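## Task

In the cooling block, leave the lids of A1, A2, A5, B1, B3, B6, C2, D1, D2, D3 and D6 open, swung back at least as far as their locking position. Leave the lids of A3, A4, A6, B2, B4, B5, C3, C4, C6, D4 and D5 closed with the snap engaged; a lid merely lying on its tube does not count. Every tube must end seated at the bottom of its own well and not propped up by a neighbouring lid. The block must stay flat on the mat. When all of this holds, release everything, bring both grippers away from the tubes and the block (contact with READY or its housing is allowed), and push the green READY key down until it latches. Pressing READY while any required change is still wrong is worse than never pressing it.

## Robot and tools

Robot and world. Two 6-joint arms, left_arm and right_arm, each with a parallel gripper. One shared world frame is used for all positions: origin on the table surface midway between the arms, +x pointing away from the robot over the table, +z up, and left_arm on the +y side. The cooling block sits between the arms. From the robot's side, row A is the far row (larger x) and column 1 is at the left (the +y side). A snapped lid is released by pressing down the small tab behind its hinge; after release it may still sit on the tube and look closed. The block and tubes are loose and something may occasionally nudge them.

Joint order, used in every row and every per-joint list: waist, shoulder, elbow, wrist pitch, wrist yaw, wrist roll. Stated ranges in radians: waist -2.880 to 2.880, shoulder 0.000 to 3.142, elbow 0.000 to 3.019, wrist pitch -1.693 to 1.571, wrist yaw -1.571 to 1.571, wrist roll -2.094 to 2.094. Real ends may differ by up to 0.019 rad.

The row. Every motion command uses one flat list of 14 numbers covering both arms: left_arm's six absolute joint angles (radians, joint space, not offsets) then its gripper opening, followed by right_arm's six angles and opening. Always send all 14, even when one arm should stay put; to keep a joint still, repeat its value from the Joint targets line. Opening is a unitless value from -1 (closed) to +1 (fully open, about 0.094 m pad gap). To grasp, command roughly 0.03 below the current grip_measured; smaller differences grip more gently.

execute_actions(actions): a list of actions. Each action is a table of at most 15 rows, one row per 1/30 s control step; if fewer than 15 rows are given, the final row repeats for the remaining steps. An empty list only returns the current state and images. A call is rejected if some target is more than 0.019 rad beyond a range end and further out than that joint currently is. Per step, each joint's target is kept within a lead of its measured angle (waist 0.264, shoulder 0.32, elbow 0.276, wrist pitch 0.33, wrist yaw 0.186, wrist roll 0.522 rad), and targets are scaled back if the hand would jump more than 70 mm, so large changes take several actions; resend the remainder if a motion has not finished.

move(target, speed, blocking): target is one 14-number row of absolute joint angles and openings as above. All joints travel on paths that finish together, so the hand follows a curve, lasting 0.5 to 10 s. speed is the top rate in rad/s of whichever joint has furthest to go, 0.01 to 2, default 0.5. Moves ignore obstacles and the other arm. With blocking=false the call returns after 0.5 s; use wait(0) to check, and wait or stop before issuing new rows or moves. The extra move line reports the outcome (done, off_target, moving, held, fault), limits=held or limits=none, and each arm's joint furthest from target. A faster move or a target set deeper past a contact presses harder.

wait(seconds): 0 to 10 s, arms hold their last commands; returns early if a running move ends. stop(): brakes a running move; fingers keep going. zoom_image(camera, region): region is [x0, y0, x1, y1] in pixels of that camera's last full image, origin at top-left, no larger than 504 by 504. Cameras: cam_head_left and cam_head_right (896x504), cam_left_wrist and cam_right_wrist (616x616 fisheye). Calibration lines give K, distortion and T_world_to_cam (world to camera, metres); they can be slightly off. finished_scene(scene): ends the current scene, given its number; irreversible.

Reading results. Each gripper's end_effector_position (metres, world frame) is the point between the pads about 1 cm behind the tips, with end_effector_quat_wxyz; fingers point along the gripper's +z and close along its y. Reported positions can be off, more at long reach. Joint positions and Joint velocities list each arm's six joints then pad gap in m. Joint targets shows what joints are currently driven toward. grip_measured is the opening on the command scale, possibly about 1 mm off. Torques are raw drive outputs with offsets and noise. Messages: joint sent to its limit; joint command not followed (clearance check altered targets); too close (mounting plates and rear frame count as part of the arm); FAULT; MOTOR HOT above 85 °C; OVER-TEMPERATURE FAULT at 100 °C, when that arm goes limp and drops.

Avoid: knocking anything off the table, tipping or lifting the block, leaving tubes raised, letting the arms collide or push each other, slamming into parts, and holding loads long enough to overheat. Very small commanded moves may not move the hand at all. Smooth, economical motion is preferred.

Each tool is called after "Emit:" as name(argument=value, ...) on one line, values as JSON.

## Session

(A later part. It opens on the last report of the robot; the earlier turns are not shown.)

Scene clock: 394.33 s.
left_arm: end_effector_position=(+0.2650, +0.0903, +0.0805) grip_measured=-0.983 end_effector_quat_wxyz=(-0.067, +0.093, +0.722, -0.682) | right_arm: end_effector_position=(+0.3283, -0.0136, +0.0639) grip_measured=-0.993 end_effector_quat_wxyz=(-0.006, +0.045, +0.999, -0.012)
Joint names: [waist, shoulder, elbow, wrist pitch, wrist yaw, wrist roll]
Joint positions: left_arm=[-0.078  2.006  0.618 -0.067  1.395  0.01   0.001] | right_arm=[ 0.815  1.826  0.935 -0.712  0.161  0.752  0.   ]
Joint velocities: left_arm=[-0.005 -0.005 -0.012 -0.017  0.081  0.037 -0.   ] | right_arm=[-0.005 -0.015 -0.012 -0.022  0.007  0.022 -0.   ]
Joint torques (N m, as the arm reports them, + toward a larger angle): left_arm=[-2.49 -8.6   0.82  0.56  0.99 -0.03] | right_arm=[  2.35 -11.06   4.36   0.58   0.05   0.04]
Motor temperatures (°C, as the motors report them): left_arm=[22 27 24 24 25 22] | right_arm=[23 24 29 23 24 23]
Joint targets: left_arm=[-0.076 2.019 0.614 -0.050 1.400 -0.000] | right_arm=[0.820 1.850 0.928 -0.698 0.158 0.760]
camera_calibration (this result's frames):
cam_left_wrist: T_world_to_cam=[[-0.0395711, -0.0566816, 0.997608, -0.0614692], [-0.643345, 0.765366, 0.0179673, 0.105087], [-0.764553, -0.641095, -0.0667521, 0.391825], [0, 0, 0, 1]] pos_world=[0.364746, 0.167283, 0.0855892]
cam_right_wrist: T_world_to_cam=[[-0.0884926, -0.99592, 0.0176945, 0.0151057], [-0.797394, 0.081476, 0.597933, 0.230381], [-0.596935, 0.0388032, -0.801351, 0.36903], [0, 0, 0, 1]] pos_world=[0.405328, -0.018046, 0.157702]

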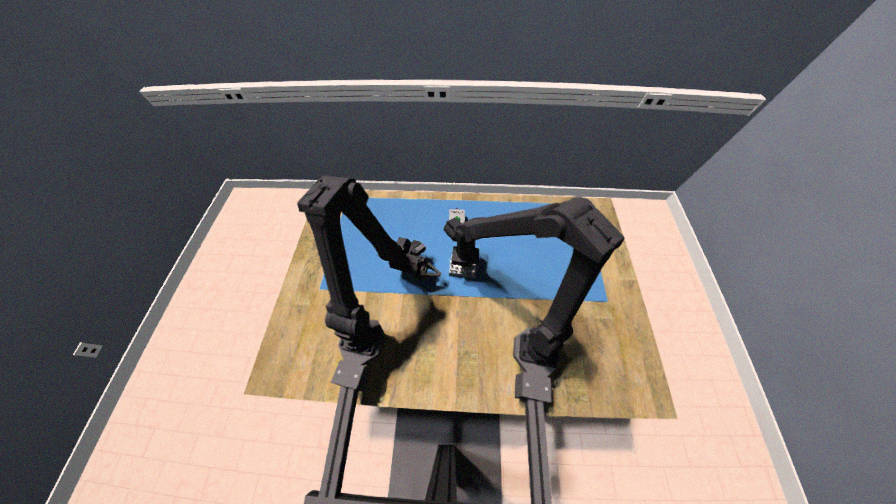

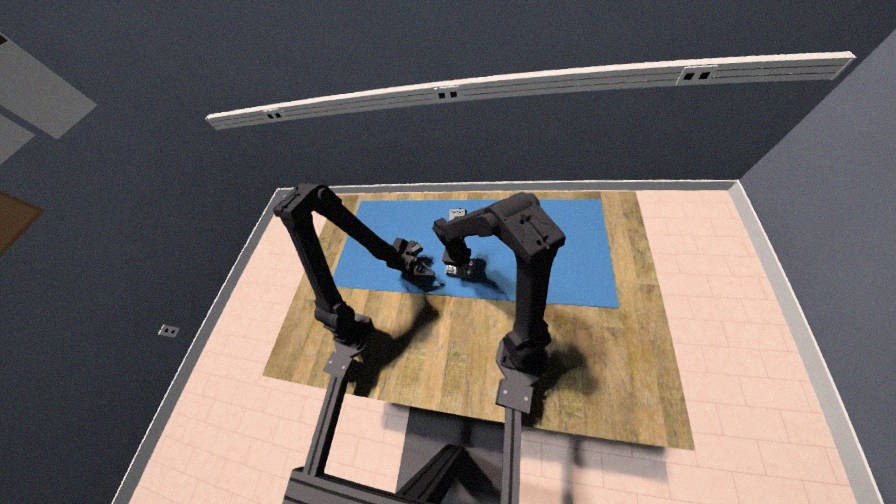

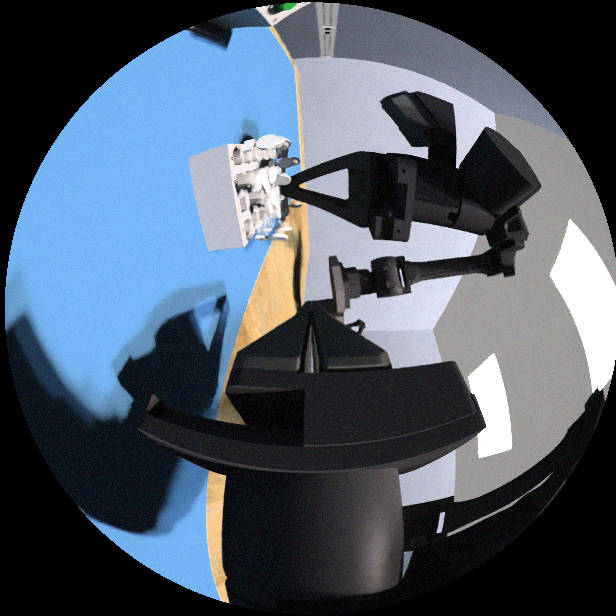

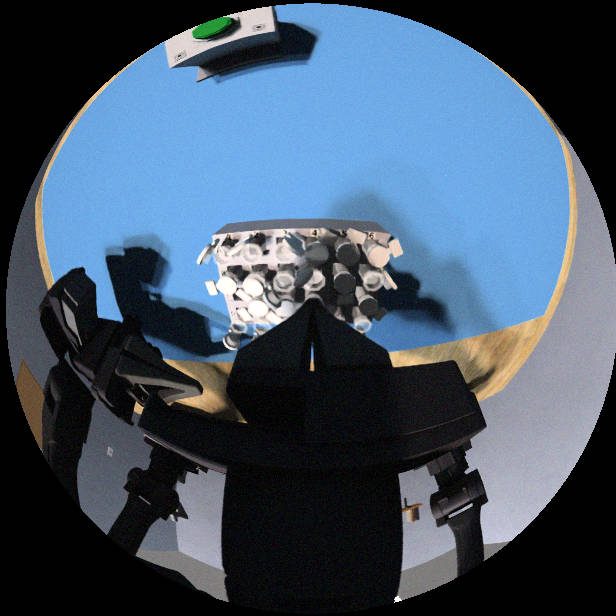

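Emit:
execute_actions(actions=[[[-0.076,2.019,0.614,-0.05,1.4,0,-1,0.82,1.83,0.928,-0.698,0.158,0.76,-1],[-0.076,2.019,0.614,-0.05,1.4,0,-1,0.82,1.822,0.928,-0.698,0.158,0.76,-1],[-0.076,2.019,0.614,-0.05,1.4,0,-1,0.82,1.816,0.928,-0.698,0.158,0.76,-1],[-0.076,2.019,0.614,-0.05,1.4,0,-1,0.82,1.812,0.928,-0.698,0.158,0.76,-1],[-0.076,2.019,0.614,-0.05,1.4,0,-1,0.82,1.808,0.928,-0.705,0.158,0.76,-1],[-0.076,2.019,0.614,-0.05,1.4,0,-1,0.82,1.805,0.928,-0.715,0.158,0.76,-1],[-0.076,2.019,0.614,-0.05,1.4,0,-1,0.82,1.803,0.928,-0.725,0.155,0.76,-1],[-0.076,2.019,0.614,-0.05,1.4,0,-1,0.82,1.802,0.928,-0.732,0.148,0.76,-1],[-0.076,2.019,0.614,-0.05,1.4,0,-1,0.82,1.802,0.928,-0.740,0.140,0.76,-1],[-0.076,2.019,0.614,-0.05,1.4,0,-1,0.82,1.802,0.928,-0.748,0.130,0.76,-1],[-0.076,2.019,0.614,-0.05,1.4,0,-1,0.82,1.802,0.928,-0.756,0.120,0.76,-1],[-0.076,2.019,0.614,-0.05,1.4,0,-1,0.82,1.802,0.928,-0.764,0.110,0.76,-1],[-0.076,2.019,0.614,-0.05,1.4,0,-1,0.82,1.802,0.928,-0.772,0.102,0.76,-1],[-0.076,2.019,0.614,-0.05,1.4,0,-1,0.82,1.802,0.928,-0.778,0.096,0.76,-1],[-0.076,2.019,0.614,-0.05,1.4,0,-1,0.82,1.802,0.928,-0.782,0.093,0.76,-1]],[[-0.076,2.019,0.614,-0.05,1.4,0,-1,0.82,1.802,0.928,-0.782,0.093,0.76,-1],[-0.076,2.019,0.614,-0.05,1.4,0,-1,0.82,1.802,0.928,-0.782,0.093,0.76,-1],[-0.076,2.019,0.614,-0.05,1.4,0,-1,0.82,1.802,0.928,-0.782,0.093,0.76,-1],[-0.076,2.019,0.614,-0.05,1.4,0,-1,0.82,1.802,0.928,-0.782,0.093,0.76,-1],[-0.076,2.019,0.614,-0.05,1.4,0,-1,0.82,1.815,0.928,-0.782,0.093,0.76,-1],[-0.076,2.019,0.614,-0.05,1.4,0,-1,0.82,1.825,0.928,-0.782,0.093,0.76,-1],[-0.076,2.019,0.614,-0.05,1.4,0,-1,0.82,1.828,0.928,-0.782,0.093,0.76,-1],[-0.076,2.019,0.614,-0.05,1.4,0,-1,0.82,1.831,0.928,-0.782,0.093,0.76,-1],[-0.076,2.019,0.614,-0.05,1.4,0,-1,0.82,1.834,0.928,-0.782,0.093,0.76,-1],[-0.076,2.019,0.614,-0.05,1.4,0,-1,0.82,1.837,0.928,-0.782,0.093,0.76,-1],[-0.076,2.019,0.614,-0.05,1.4,0,-1,0.82,1.840,0.928,-0.782,0.093,0.76,-1],[-0.076,2.019,0.614,-0.05,1.4,0,-1,0.82,1.843,0.928,-0.782,0.093,0.76,-1],[-0.076,2.019,0.614,-0.05,1.4,0,-1,0.82,1.846,0.928,-0.782,0.093,0.76,-1],[-0.076,2.019,0.614,-0.05,1.4,0,-1,0.82,1.85,0.928,-0.782,0.093,0.76,-1],[-0.076,2.019,0.614,-0.05,1.4,0,-1,0.82,1.853,0.928,-0.782,0.093,0.76,-1]]])

Emit:
wait(seconds=0.3)

Emit:
zoom_image(camera="cam_right_wrist", region=[200, 190, 420, 340])

Scene clock: 412.80 s.
left_arm: end_effector_position=(+0.2650, +0.0903, +0.0805) grip_measured=-0.983 end_effector_quat_wxyz=(-0.067, +0.093, +0.722, -0.682) | right_arm: end_effector_position=(+0.3109, -0.0132, +0.0644) grip_measured=-0.993 end_effector_quat_wxyz=(-0.048, +0.042, +0.998, -0.005)
Joint names: [waist, shoulder, elbow, wrist pitch, wrist yaw, wrist roll]
Joint positions: left_arm=[-0.078  2.006  0.618 -0.067  1.395  0.01   0.001] | right_arm=[ 0.815  1.827  0.935 -0.766  0.096  0.752  0.   ]
Joint velocities: left_arm=[ 0.005  0.005  0.002 -0.007 -0.022  0.007  0.001] | right_arm=[ 0.015  0.103 -0.002 -0.017  0.066 -0.007 -0.001]
Joint torques (N m, as the arm reports them, + toward a larger angle): left_arm=[-2.53 -8.05  0.82  0.47  0.97 -0.03] | right_arm=[  2.33 -11.49   4.47  -0.69  -0.02   0.12]
Motor temperatures (°C, as the motors report them): left_arm=[22 27 24 24 25 22] | right_arm=[23 24 28 23 24 23]
Joint targets: left_arm=[-0.076 2.019 0.614 -0.050 1.400 -0.000] | right_arm=[0.820 1.853 0.928 -0.782 0.093 0.760]
camera_calibration (this result's frames):
cam_left_wrist: T_world_to_cam=[[-0.0395711, -0.0566816, 0.997608, -0.0614692], [-0.643345, 0.765366, 0.0179673, 0.105087], [-0.764553, -0.641095, -0.0667521, 0.391825], [0, 0, 0, 1]] pos_world=[0.364746, 0.167283, 0.0855892]
cam_right_wrist: T_world_to_cam=[[-0.0824478, -0.996564, 0.00787885, 0.0127289], [-0.745536, 0.0669222, 0.663097, 0.195651], [-0.661346, 0.0487969, -0.748492, 0.375794], [0, 0, 0, 1]] pos_world=[0.395444, -0.0187458, 0.151443]

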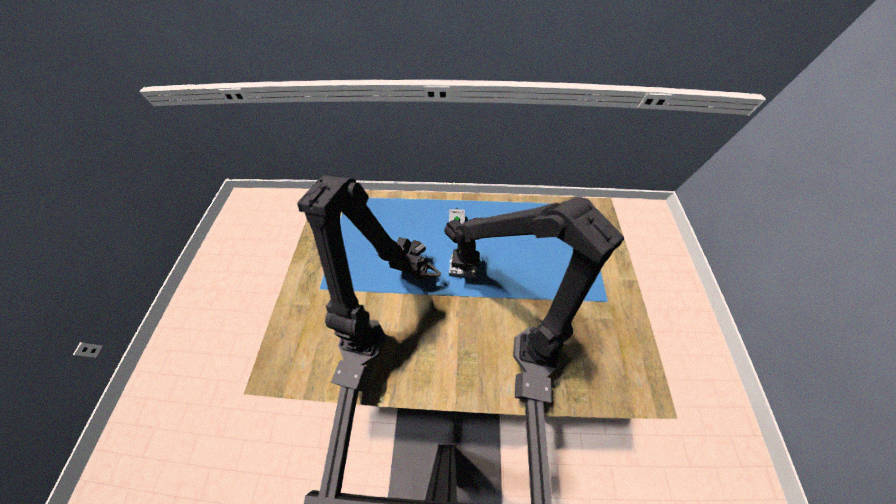

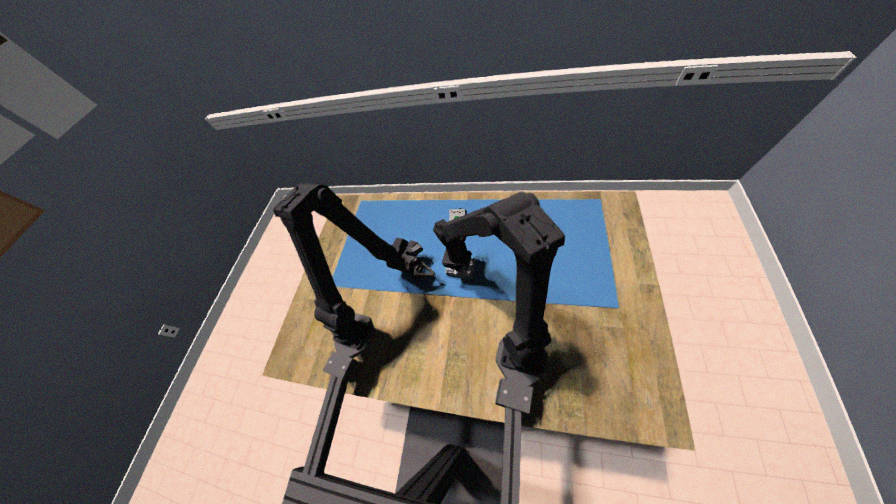

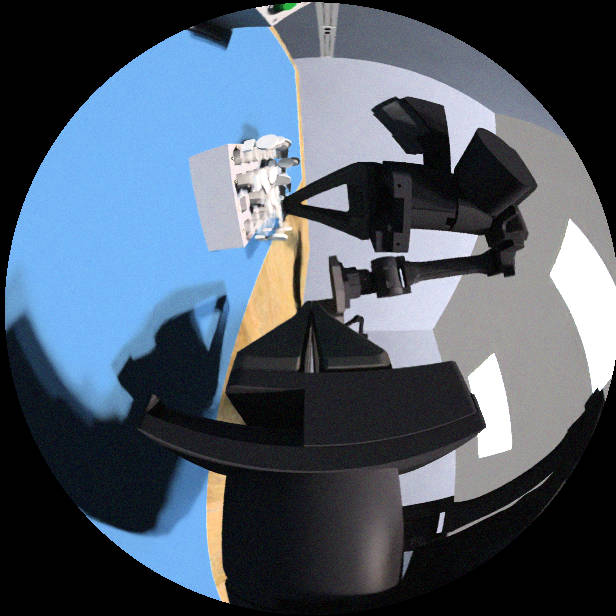

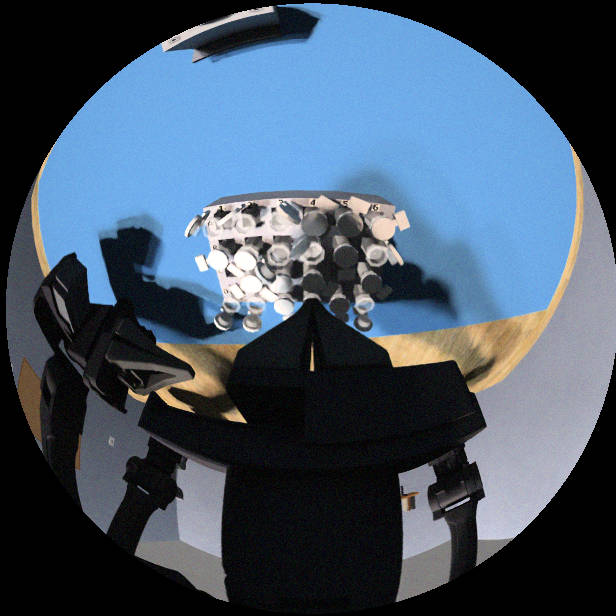

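Scene clock: 413.10 s.
left_arm: end_effector_position=(+0.2650, +0.0903, +0.0805) grip_measured=-0.983 end_effector_quat_wxyz=(-0.067, +0.093, +0.722, -0.682) | right_arm: end_effector_position=(+0.3107, -0.0133, +0.0639) grip_measured=-0.993 end_effector_quat_wxyz=(-0.049, +0.042, +0.998, -0.005)
Joint names: [waist, shoulder, elbow, wrist pitch, wrist yaw, wrist roll]
Joint positions: left_arm=[-0.078  2.006  0.618 -0.067  1.395  0.01   0.001] | right_arm=[ 0.815  1.829  0.935 -0.766  0.096  0.752  0.   ]
Joint velocities: left_arm=[-0.015 -0.005 -0.017 -0.002 -0.051 -0.037  0.001] | right_arm=[ 0.005 -0.015  0.002 -0.012  0.066 -0.022  0.   ]
Joint torques (N m, as the arm reports them, + toward a larger angle): left_arm=[-2.66 -8.31  0.82  0.5   1.   -0.04] | right_arm=[  3.46 -11.71   4.55  -0.69  -0.1    0.03]
Motor temperatures (°C, as the motors report them): left_arm=[22 27 24 24 25 22] | right_arm=[23 24 28 23 24 23]
Joint targets: left_arm=[-0.076 2.019 0.614 -0.050 1.400 0.000] | right_arm=[0.820 1.853 0.928 -0.782 0.093 0.760]
wait: 0.30 s; at rest by 0.17 s
camera_calibration (this result's frames):
cam_left_wrist: T_world_to_cam=[[-0.0395711, -0.0566816, 0.997608, -0.0614692], [-0.643345, 0.765366, 0.0179673, 0.105087], [-0.764553, -0.641095, -0.0667521, 0.391825], [0, 0, 0, 1]] pos_world=[0.364746, 0.167283, 0.0855892]
cam_right_wrist: T_world_to_cam=[[-0.0822085, -0.996575, 0.00889581, 0.0124631], [-0.74476, 0.0673624, 0.663924, 0.19554], [-0.66225, 0.047955, -0.747747, 0.375403], [0, 0, 0, 1]] pos_world=[0.395266, -0.0187541, 0.150772]

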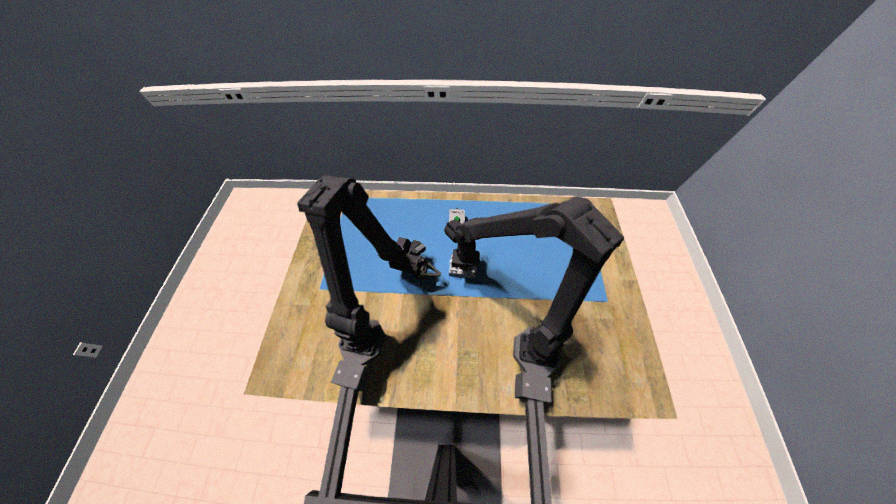

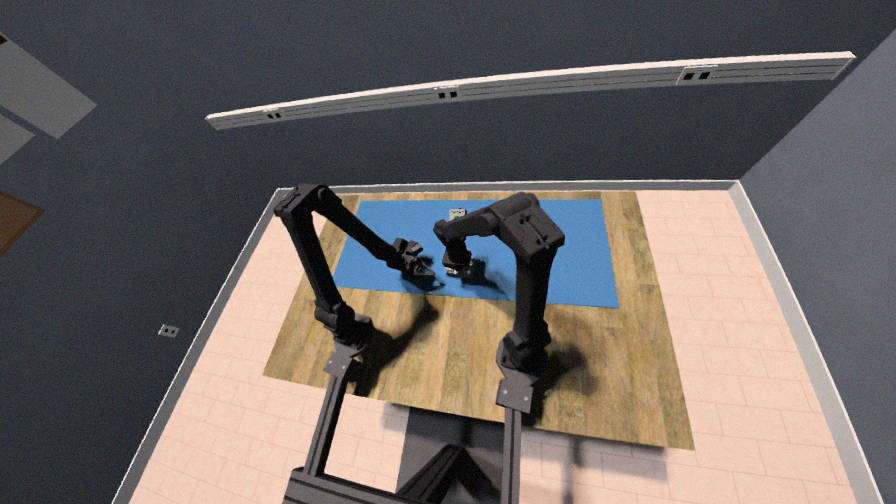

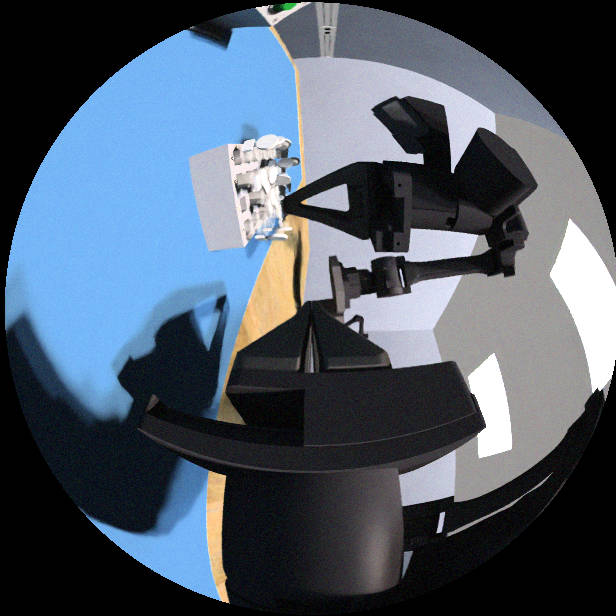

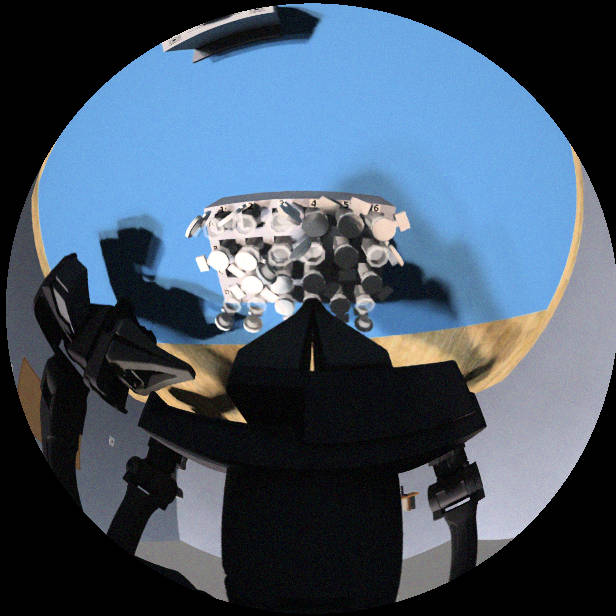

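Region (200, 190, 420, 340) of cam_right_wrist's 616x616 image, scaled by 2.291, with more detail than that image has; it fills the top 344 rows of this view, and the rest is white.

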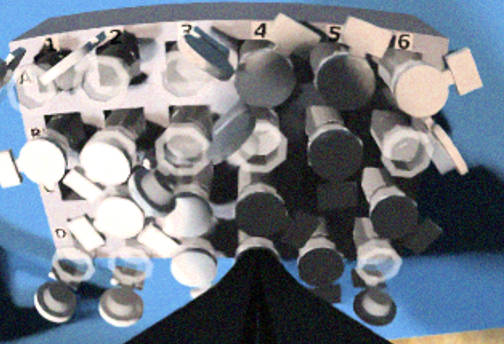

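Emit:
execute_actions(actions=[[[-0.076,2.019,0.614,-0.05,1.4,0,-1,0.82,1.865,0.928,-0.782,0.093,0.76,-1],[-0.076,2.019,0.614,-0.05,1.4,0,-1,0.82,1.875,0.928,-0.782,0.093,0.76,-1],[-0.076,2.019,0.614,-0.05,1.4,0,-1,0.82,1.88,0.928,-0.782,0.093,0.76,-1],[-0.076,2.019,0.614,-0.05,1.4,0,-1,0.82,1.88,0.928,-0.782,0.093,0.76,-1],[-0.076,2.019,0.614,-0.05,1.4,0,-1,0.82,1.88,0.928,-0.782,0.093,0.76,-1],[-0.076,2.019,0.614,-0.05,1.4,0,-1,0.82,1.86,0.928,-0.782,0.093,0.76,-1],[-0.076,2.019,0.614,-0.05,1.4,0,-1,0.82,1.84,0.928,-0.782,0.093,0.76,-1],[-0.076,2.019,0.614,-0.05,1.4,0,-1,0.82,1.825,0.928,-0.782,0.093,0.76,-1],[-0.076,2.019,0.614,-0.05,1.4,0,-1,0.82,1.818,0.928,-0.782,0.093,0.76,-1],[-0.076,2.019,0.614,-0.05,1.4,0,-1,0.82,1.812,0.928,-0.77,0.093,0.76,-1],[-0.076,2.019,0.614,-0.05,1.4,0,-1,0.82,1.806,0.928,-0.76,0.093,0.76,-1],[-0.076,2.019,0.614,-0.05,1.4,0,-1,0.82,1.80,0.928,-0.75,0.096,0.76,-1],[-0.076,2.019,0.614,-0.05,1.4,0,-1,0.82,1.795,0.928,-0.75,0.098,0.76,-1],[-0.076,2.019,0.614,-0.05,1.4,0,-1,0.82,1.79,0.928,-0.75,0.098,0.76,-1],[-0.076,2.019,0.614,-0.05,1.4,0,-1,0.82,1.786,0.925,-0.75,0.098,0.76,-1]],[[-0.076,2.019,0.614,-0.05,1.4,0,-1,0.824,1.786,0.922,-0.74,0.107,0.765,-1],[-0.076,2.019,0.614,-0.05,1.4,0,-1,0.829,1.786,0.919,-0.729,0.118,0.77,-1],[-0.076,2.019,0.614,-0.05,1.4,0,-1,0.834,1.786,0.916,-0.717,0.129,0.775,-1],[-0.076,2.019,0.614,-0.05,1.4,0,-1,0.839,1.786,0.913,-0.705,0.14,0.78,-1],[-0.076,2.019,0.614,-0.05,1.4,0,-1,0.844,1.786,0.910,-0.693,0.152,0.785,-1],[-0.076,2.019,0.614,-0.05,1.4,0,-1,0.849,1.786,0.907,-0.681,0.163,0.79,-1],[-0.076,2.019,0.614,-0.05,1.4,0,-1,0.854,1.786,0.904,-0.669,0.174,0.795,-1],[-0.076,2.019,0.614,-0.05,1.4,0,-1,0.859,1.786,0.901,-0.657,0.186,0.80,-1],[-0.076,2.019,0.614,-0.05,1.4,0,-1,0.864,1.786,0.898,-0.645,0.197,0.805,-1],[-0.076,2.019,0.614,-0.05,1.4,0,-1,0.869,1.786,0.895,-0.633,0.208,0.81,-1],[-0.076,2.019,0.614,-0.05,1.4,0,-1,0.874,1.786,0.893,-0.622,0.219,0.815,-1],[-0.076,2.019,0.614,-0.05,1.4,0,-1,0.879,1.786,0.891,-0.612,0.228,0.82,-1],[-0.076,2.019,0.614,-0.05,1.4,0,-1,0.882,1.786,0.89,-0.605,0.234,0.825,-1]]])

Emit:
wait(seconds=0.4)

Emit:
zoom_image(camera="cam_right_wrist", region=[200, 200, 420, 350])

Scene clock: 439.77 s.
left_arm: end_effector_position=(+0.2650, +0.0903, +0.0805) grip_measured=-0.983 end_effector_quat_wxyz=(-0.067, +0.093, +0.722, -0.682) | right_arm: end_effector_position=(+0.3301, +0.0011, +0.0759) grip_measured=-0.993 end_effector_quat_wxyz=(+0.052, +0.051, +0.997, -0.005)
Joint names: [waist, shoulder, elbow, wrist pitch, wrist yaw, wrist roll]
Joint positions: left_arm=[-0.078  2.006  0.618 -0.067  1.395  0.01   0.001] | right_arm=[ 0.871  1.786  0.901 -0.63   0.23   0.803  0.   ]
Joint velocities: left_arm=[ 0.005 -0.015  0.017 -0.022 -0.037  0.022 -0.   ] | right_arm=[ 0.122 -0.015 -0.012  0.11   0.022  0.081 -0.001]
Joint torques (N m, as the arm reports them, + toward a larger angle): left_arm=[-2.78 -8.25  0.8   0.62  0.95 -0.01] | right_arm=[  1.9  -12.6    4.51   1.08   0.4    0.05]
Motor temperatures (°C, as the motors report them): left_arm=[22 27 24 24 25 22] | right_arm=[23 24 28 23 24 23]
Joint targets: left_arm=[-0.076 2.019 0.614 -0.050 1.400 -0.000] | right_arm=[0.882 1.786 0.890 -0.605 0.234 0.825]
camera_calibration (this result's frames):
cam_left_wrist: T_world_to_cam=[[-0.0395711, -0.0566816, 0.997608, -0.0614692], [-0.643345, 0.765366, 0.0179673, 0.105087], [-0.764553, -0.641095, -0.0667521, 0.391825], [0, 0, 0, 1]] pos_world=[0.364746, 0.167283, 0.0855892]
cam_right_wrist: T_world_to_cam=[[-0.100262, -0.994959, -0.00199293, 0.0350695], [-0.861646, 0.085826, 0.500201, 0.252091], [-0.497508, 0.0518683, -0.865907, 0.351209], [0, 0, 0, 1]] pos_world=[0.395459, -0.00495991, 0.178088]

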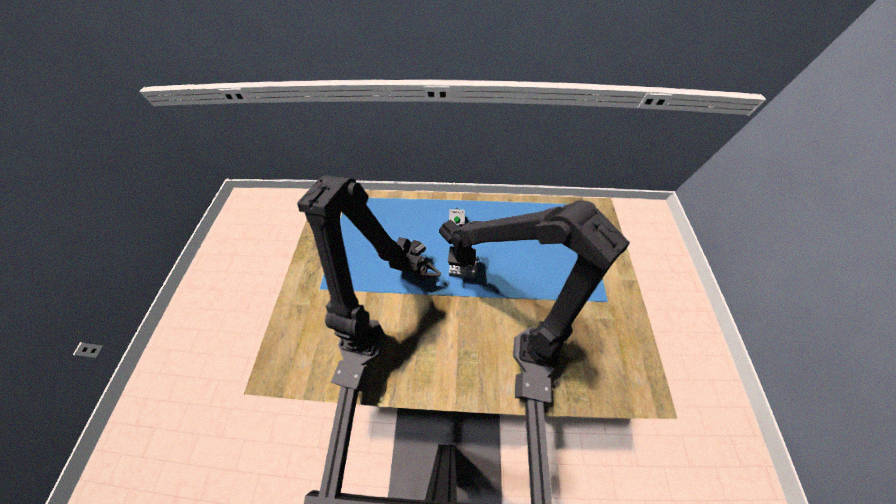

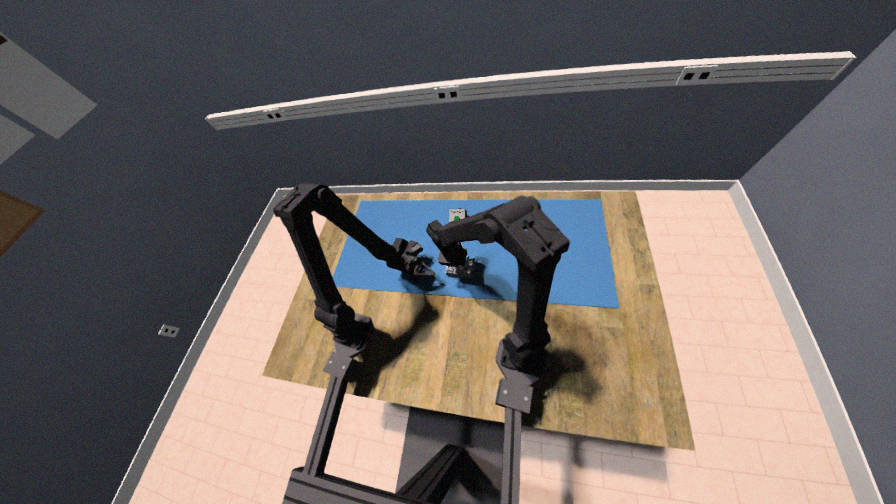

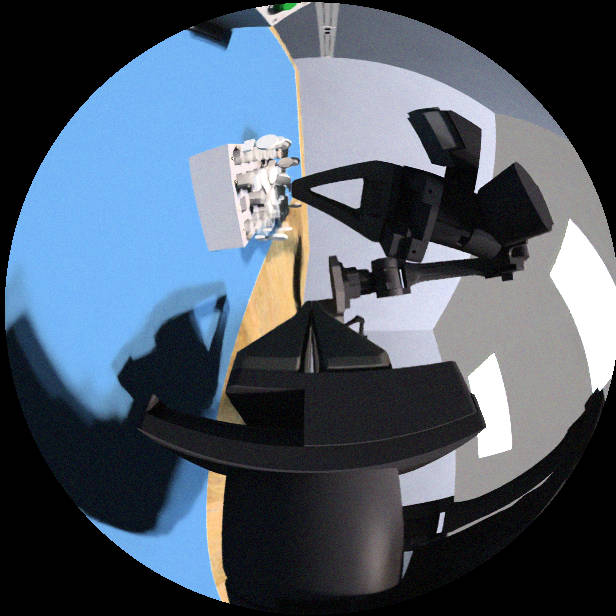

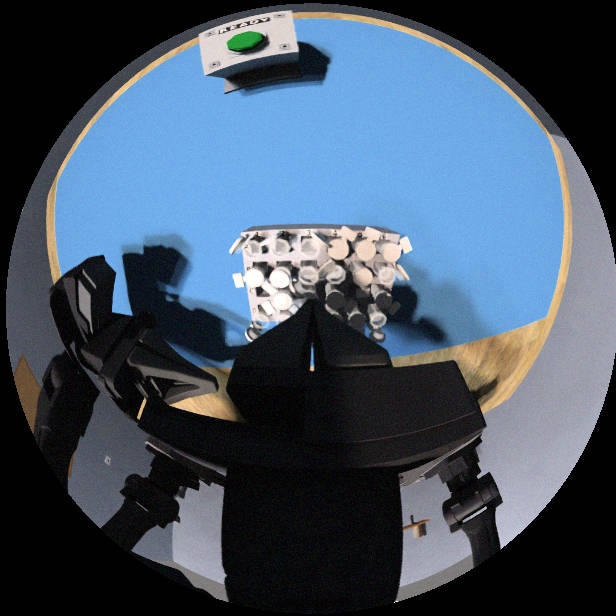

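Scene clock: 440.17 s.
left_arm: end_effector_position=(+0.2650, +0.0903, +0.0805) grip_measured=-0.983 end_effector_quat_wxyz=(-0.067, +0.093, +0.722, -0.682) | right_arm: end_effector_position=(+0.3304, +0.0037, +0.0764) grip_measured=-0.993 end_effector_quat_wxyz=(+0.056, +0.055, +0.997, -0.002)
Joint names: [waist, shoulder, elbow, wrist pitch, wrist yaw, wrist roll]
Joint positions: left_arm=[-0.078  2.006  0.618 -0.067  1.395  0.01   0.001] | right_arm=[ 0.876  1.786  0.901 -0.623  0.231  0.815  0.   ]
Joint velocities: left_arm=[-0.005 -0.024  0.012 -0.012 -0.037 -0.051  0.001] | right_arm=[-0.015 -0.005  0.007 -0.017 -0.037 -0.037  0.001]
Joint torques (N m, as the arm reports them, + toward a larger angle): left_arm=[-2.28 -8.39  0.82  0.5   0.97 -0.04] | right_arm=[  3.24 -13.34   4.31   1.06   0.33  -0.01]
Motor temperatures (°C, as the motors report them): left_arm=[22 27 24 24 25 22] | right_arm=[23 24 28 23 24 23]
Joint targets: left_arm=[-0.076 2.019 0.614 -0.050 1.400 -0.000] | right_arm=[0.882 1.786 0.890 -0.605 0.234 0.825]
wait: 0.40 s; no rest
camera_calibration (this result's frames):
cam_left_wrist: T_world_to_cam=[[-0.0395711, -0.0566816, 0.997608, -0.0614692], [-0.643345, 0.765366, 0.0179673, 0.105087], [-0.764553, -0.641095, -0.0667521, 0.391825], [0, 0, 0, 1]] pos_world=[0.364746, 0.167283, 0.0855892]
cam_right_wrist: T_world_to_cam=[[-0.10856, -0.99406, -0.00772705, 0.0408266], [-0.864323, 0.090546, 0.494719, 0.253103], [-0.49108, 0.0603852, -0.869019, 0.349661], [0, 0, 0, 1]] pos_world=[0.394906, -0.00344768, 0.178963]

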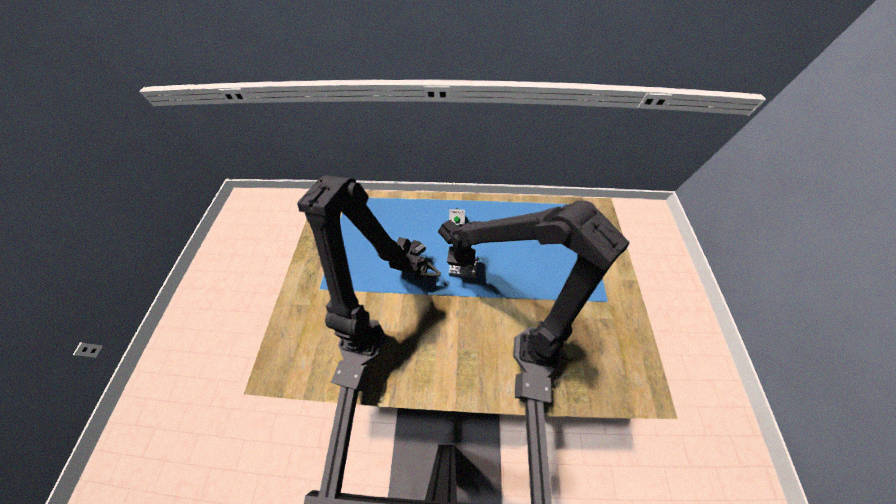

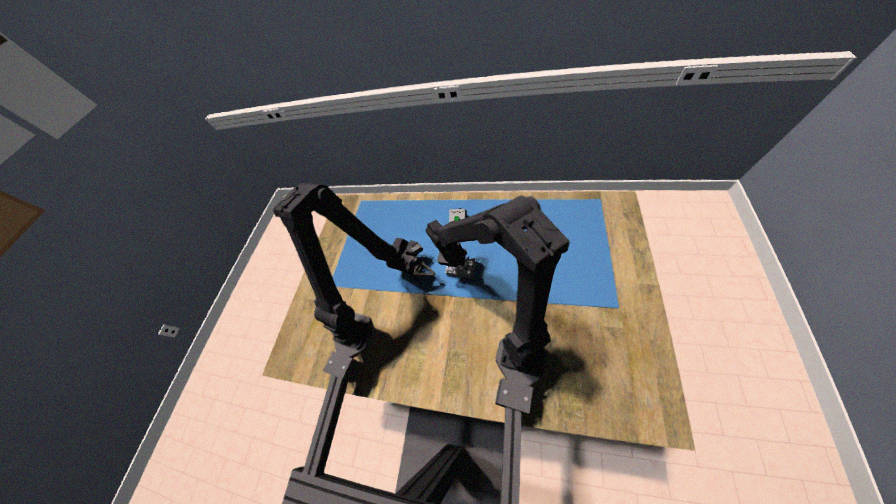

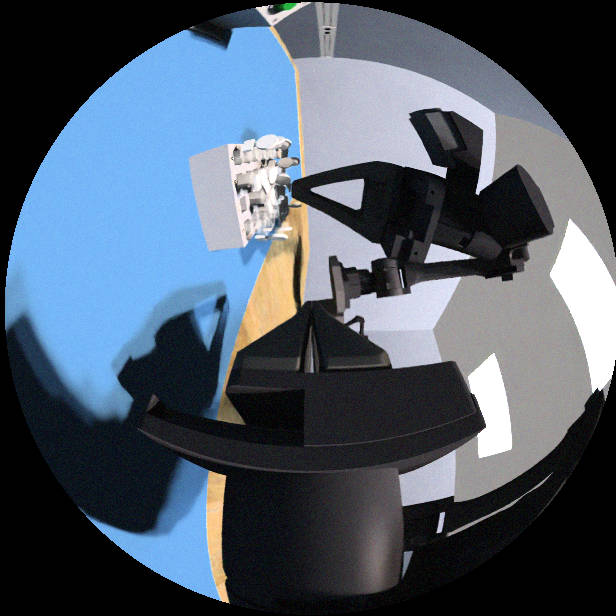

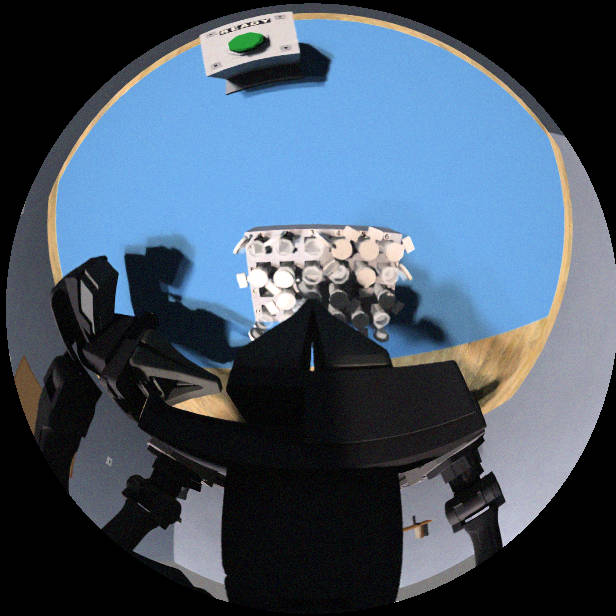

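Region (200, 200, 420, 350) of cam_right_wrist's 616x616 image, scaled by 2.291, with more detail than that image has; it fills the top 344 rows of this view, and the rest is white.

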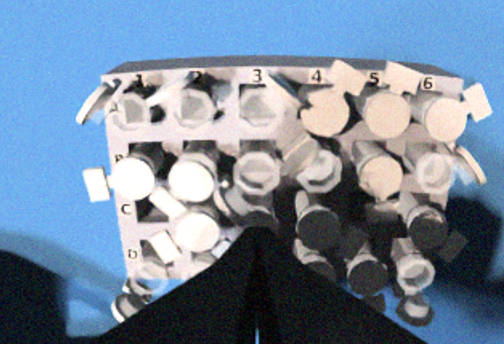

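Emit:
execute_actions(actions=[[[-0.076,2.019,0.614,-0.05,1.4,0,-1,0.882,1.79,0.893,-0.63,0.24,0.825,-1],[-0.076,2.019,0.614,-0.05,1.4,0,-1,0.882,1.795,0.893,-0.645,0.245,0.825,-1],[-0.076,2.019,0.614,-0.05,1.4,0,-1,0.882,1.80,0.893,-0.652,0.249,0.825,-1],[-0.076,2.019,0.614,-0.05,1.4,0,-1,0.882,1.80,0.893,-0.655,0.249,0.825,-1],[-0.076,2.019,0.614,-0.05,1.4,0,-1,0.882,1.80,0.893,-0.655,0.249,0.825,-1],[-0.076,2.019,0.614,-0.05,1.4,0,-1,0.882,1.80,0.893,-0.655,0.249,0.825,-1],[-0.076,2.019,0.614,-0.05,1.4,0,-1,0.882,1.804,0.893,-0.655,0.249,0.825,-1],[-0.076,2.019,0.614,-0.05,1.4,0,-1,0.882,1.808,0.893,-0.655,0.249,0.825,-1],[-0.076,2.019,0.614,-0.05,1.4,0,-1,0.882,1.812,0.893,-0.655,0.249,0.825,-1],[-0.076,2.019,0.614,-0.05,1.4,0,-1,0.882,1.816,0.893,-0.655,0.249,0.825,-1],[-0.076,2.019,0.614,-0.05,1.4,0,-1,0.882,1.82,0.893,-0.655,0.249,0.825,-1],[-0.076,2.019,0.614,-0.05,1.4,0,-1,0.882,1.823,0.893,-0.655,0.249,0.825,-1],[-0.076,2.019,0.614,-0.05,1.4,0,-1,0.882,1.826,0.893,-0.655,0.249,0.825,-1],[-0.076,2.019,0.614,-0.05,1.4,0,-1,0.882,1.829,0.893,-0.655,0.249,0.825,-1],[-0.076,2.019,0.614,-0.05,1.4,0,-1,0.882,1.832,0.893,-0.655,0.249,0.825,-1]],[[-0.076,2.019,0.614,-0.05,1.4,0,-1,0.882,1.835,0.893,-0.655,0.249,0.825,-1],[-0.076,2.019,0.614,-0.05,1.4,0,-1,0.882,1.838,0.893,-0.655,0.249,0.825,-1],[-0.076,2.019,0.614,-0.05,1.4,0,-1,0.882,1.841,0.893,-0.655,0.249,0.825,-1],[-0.076,2.019,0.614,-0.05,1.4,0,-1,0.882,1.844,0.893,-0.655,0.249,0.825,-1]]])

Emit:
zoom_image(camera="cam_right_wrist", region=[230, 210, 390, 340])

Scene clock: 453.90 s.
left_arm: end_effector_position=(+0.2650, +0.0903, +0.0805) grip_measured=-0.983 end_effector_quat_wxyz=(-0.067, +0.093, +0.722, -0.682) | right_arm: end_effector_position=(+0.3235, -0.0039, +0.0637) grip_measured=-0.993 end_effector_quat_wxyz=(+0.044, +0.051, +0.997, -0.026)
Joint names: [waist, shoulder, elbow, wrist pitch, wrist yaw, wrist roll]
Joint positions: left_arm=[-0.078  2.006  0.618 -0.067  1.395  0.01   0.001] | right_arm=[ 0.876  1.818  0.901 -0.641  0.249  0.816  0.   ]
Joint velocities: left_arm=[-0.005 -0.015  0.002 -0.017  0.022  0.095 -0.001] | right_arm=[ 0.005 -0.015  0.007 -0.037  0.007  0.022 -0.002]
Joint torques (N m, as the arm reports them, + toward a larger angle): left_arm=[-2.62 -8.12  0.79  0.57  0.97 -0.02] | right_arm=[  3.17 -11.07   4.46  -0.26   0.23   0.02]
Motor temperatures (°C, as the motors report them): left_arm=[22 27 24 24 25 22] | right_arm=[23 24 28 23 24 23]
Joint targets: left_arm=[-0.076 2.019 0.614 -0.050 1.400 0.000] | right_arm=[0.882 1.844 0.893 -0.655 0.249 0.825]
camera_calibration (this result's frames):
cam_left_wrist: T_world_to_cam=[[-0.0395711, -0.0566816, 0.997608, -0.0614692], [-0.643345, 0.765366, 0.0179673, 0.105087], [-0.764553, -0.641095, -0.0667521, 0.391825], [0, 0, 0, 1]] pos_world=[0.364746, 0.167283, 0.0855892]
cam_right_wrist: T_world_to_cam=[[-0.102785, -0.99386, 0.0409569, 0.0274992], [-0.852179, 0.109221, 0.511724, 0.249189], [-0.513056, 0.017695, -0.858173, 0.341978], [0, 0, 0, 1]] pos_world=[0.390634, -0.0059375, 0.164834]

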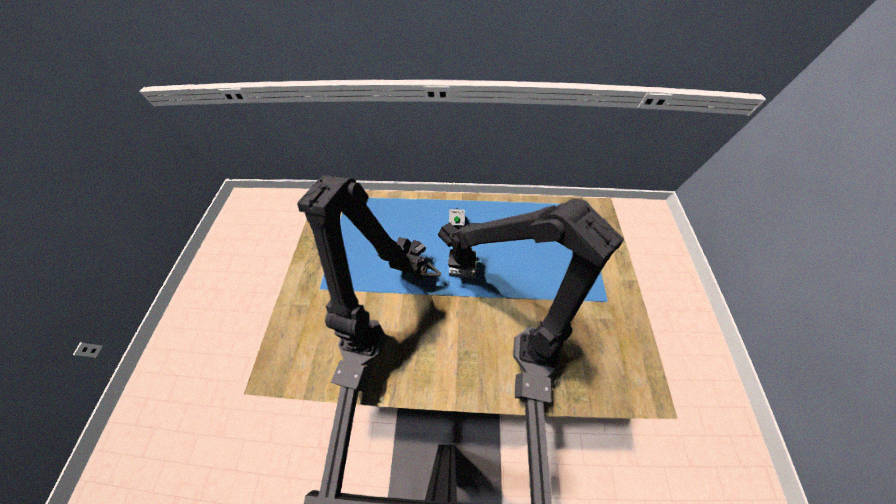

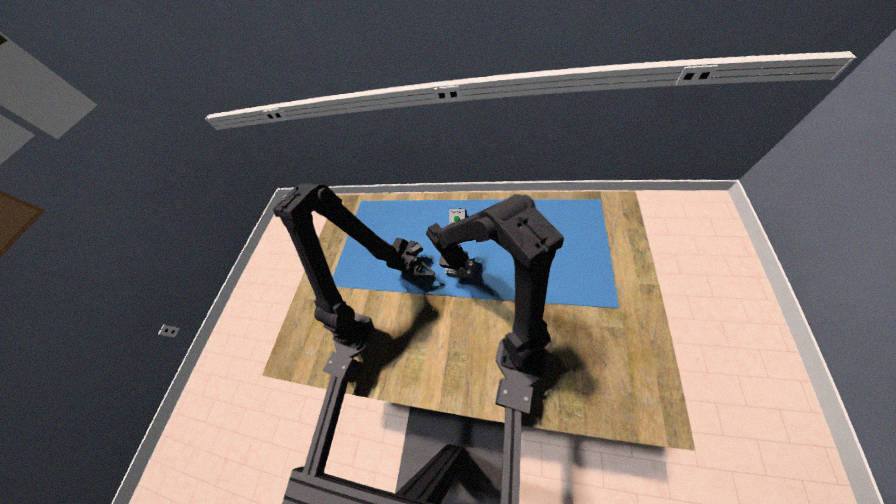

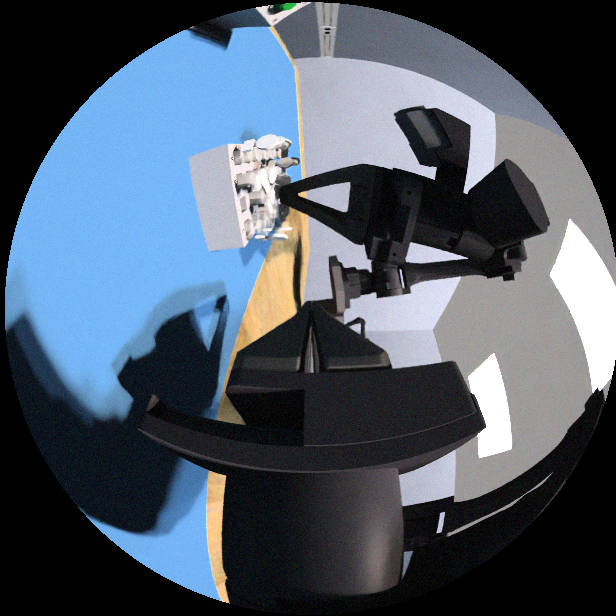

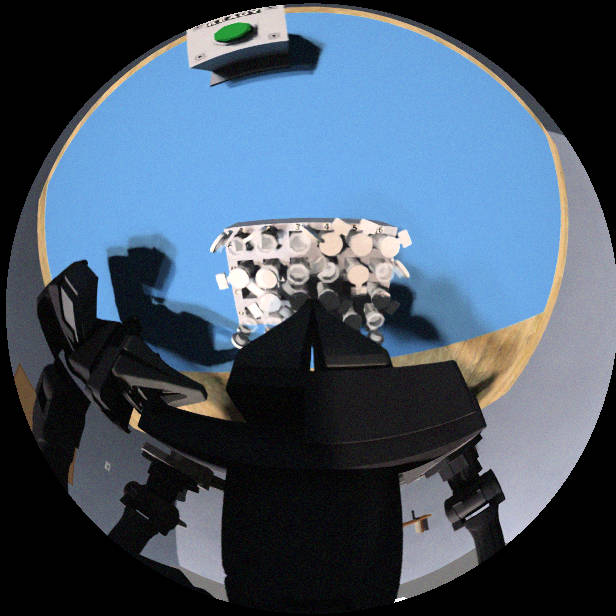

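Region (230, 210, 390, 340) of cam_right_wrist's 616x616 image, scaled by 3.150, with more detail than that image has; it fills the top 410 rows of this view, and the rest is white.

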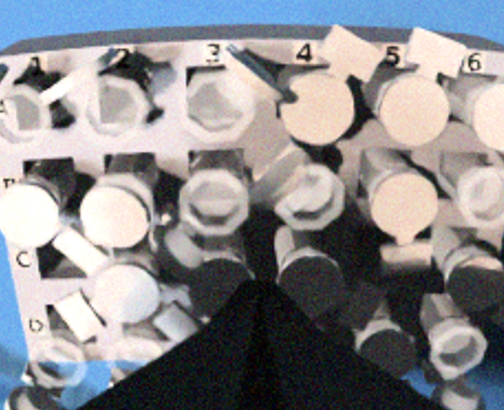

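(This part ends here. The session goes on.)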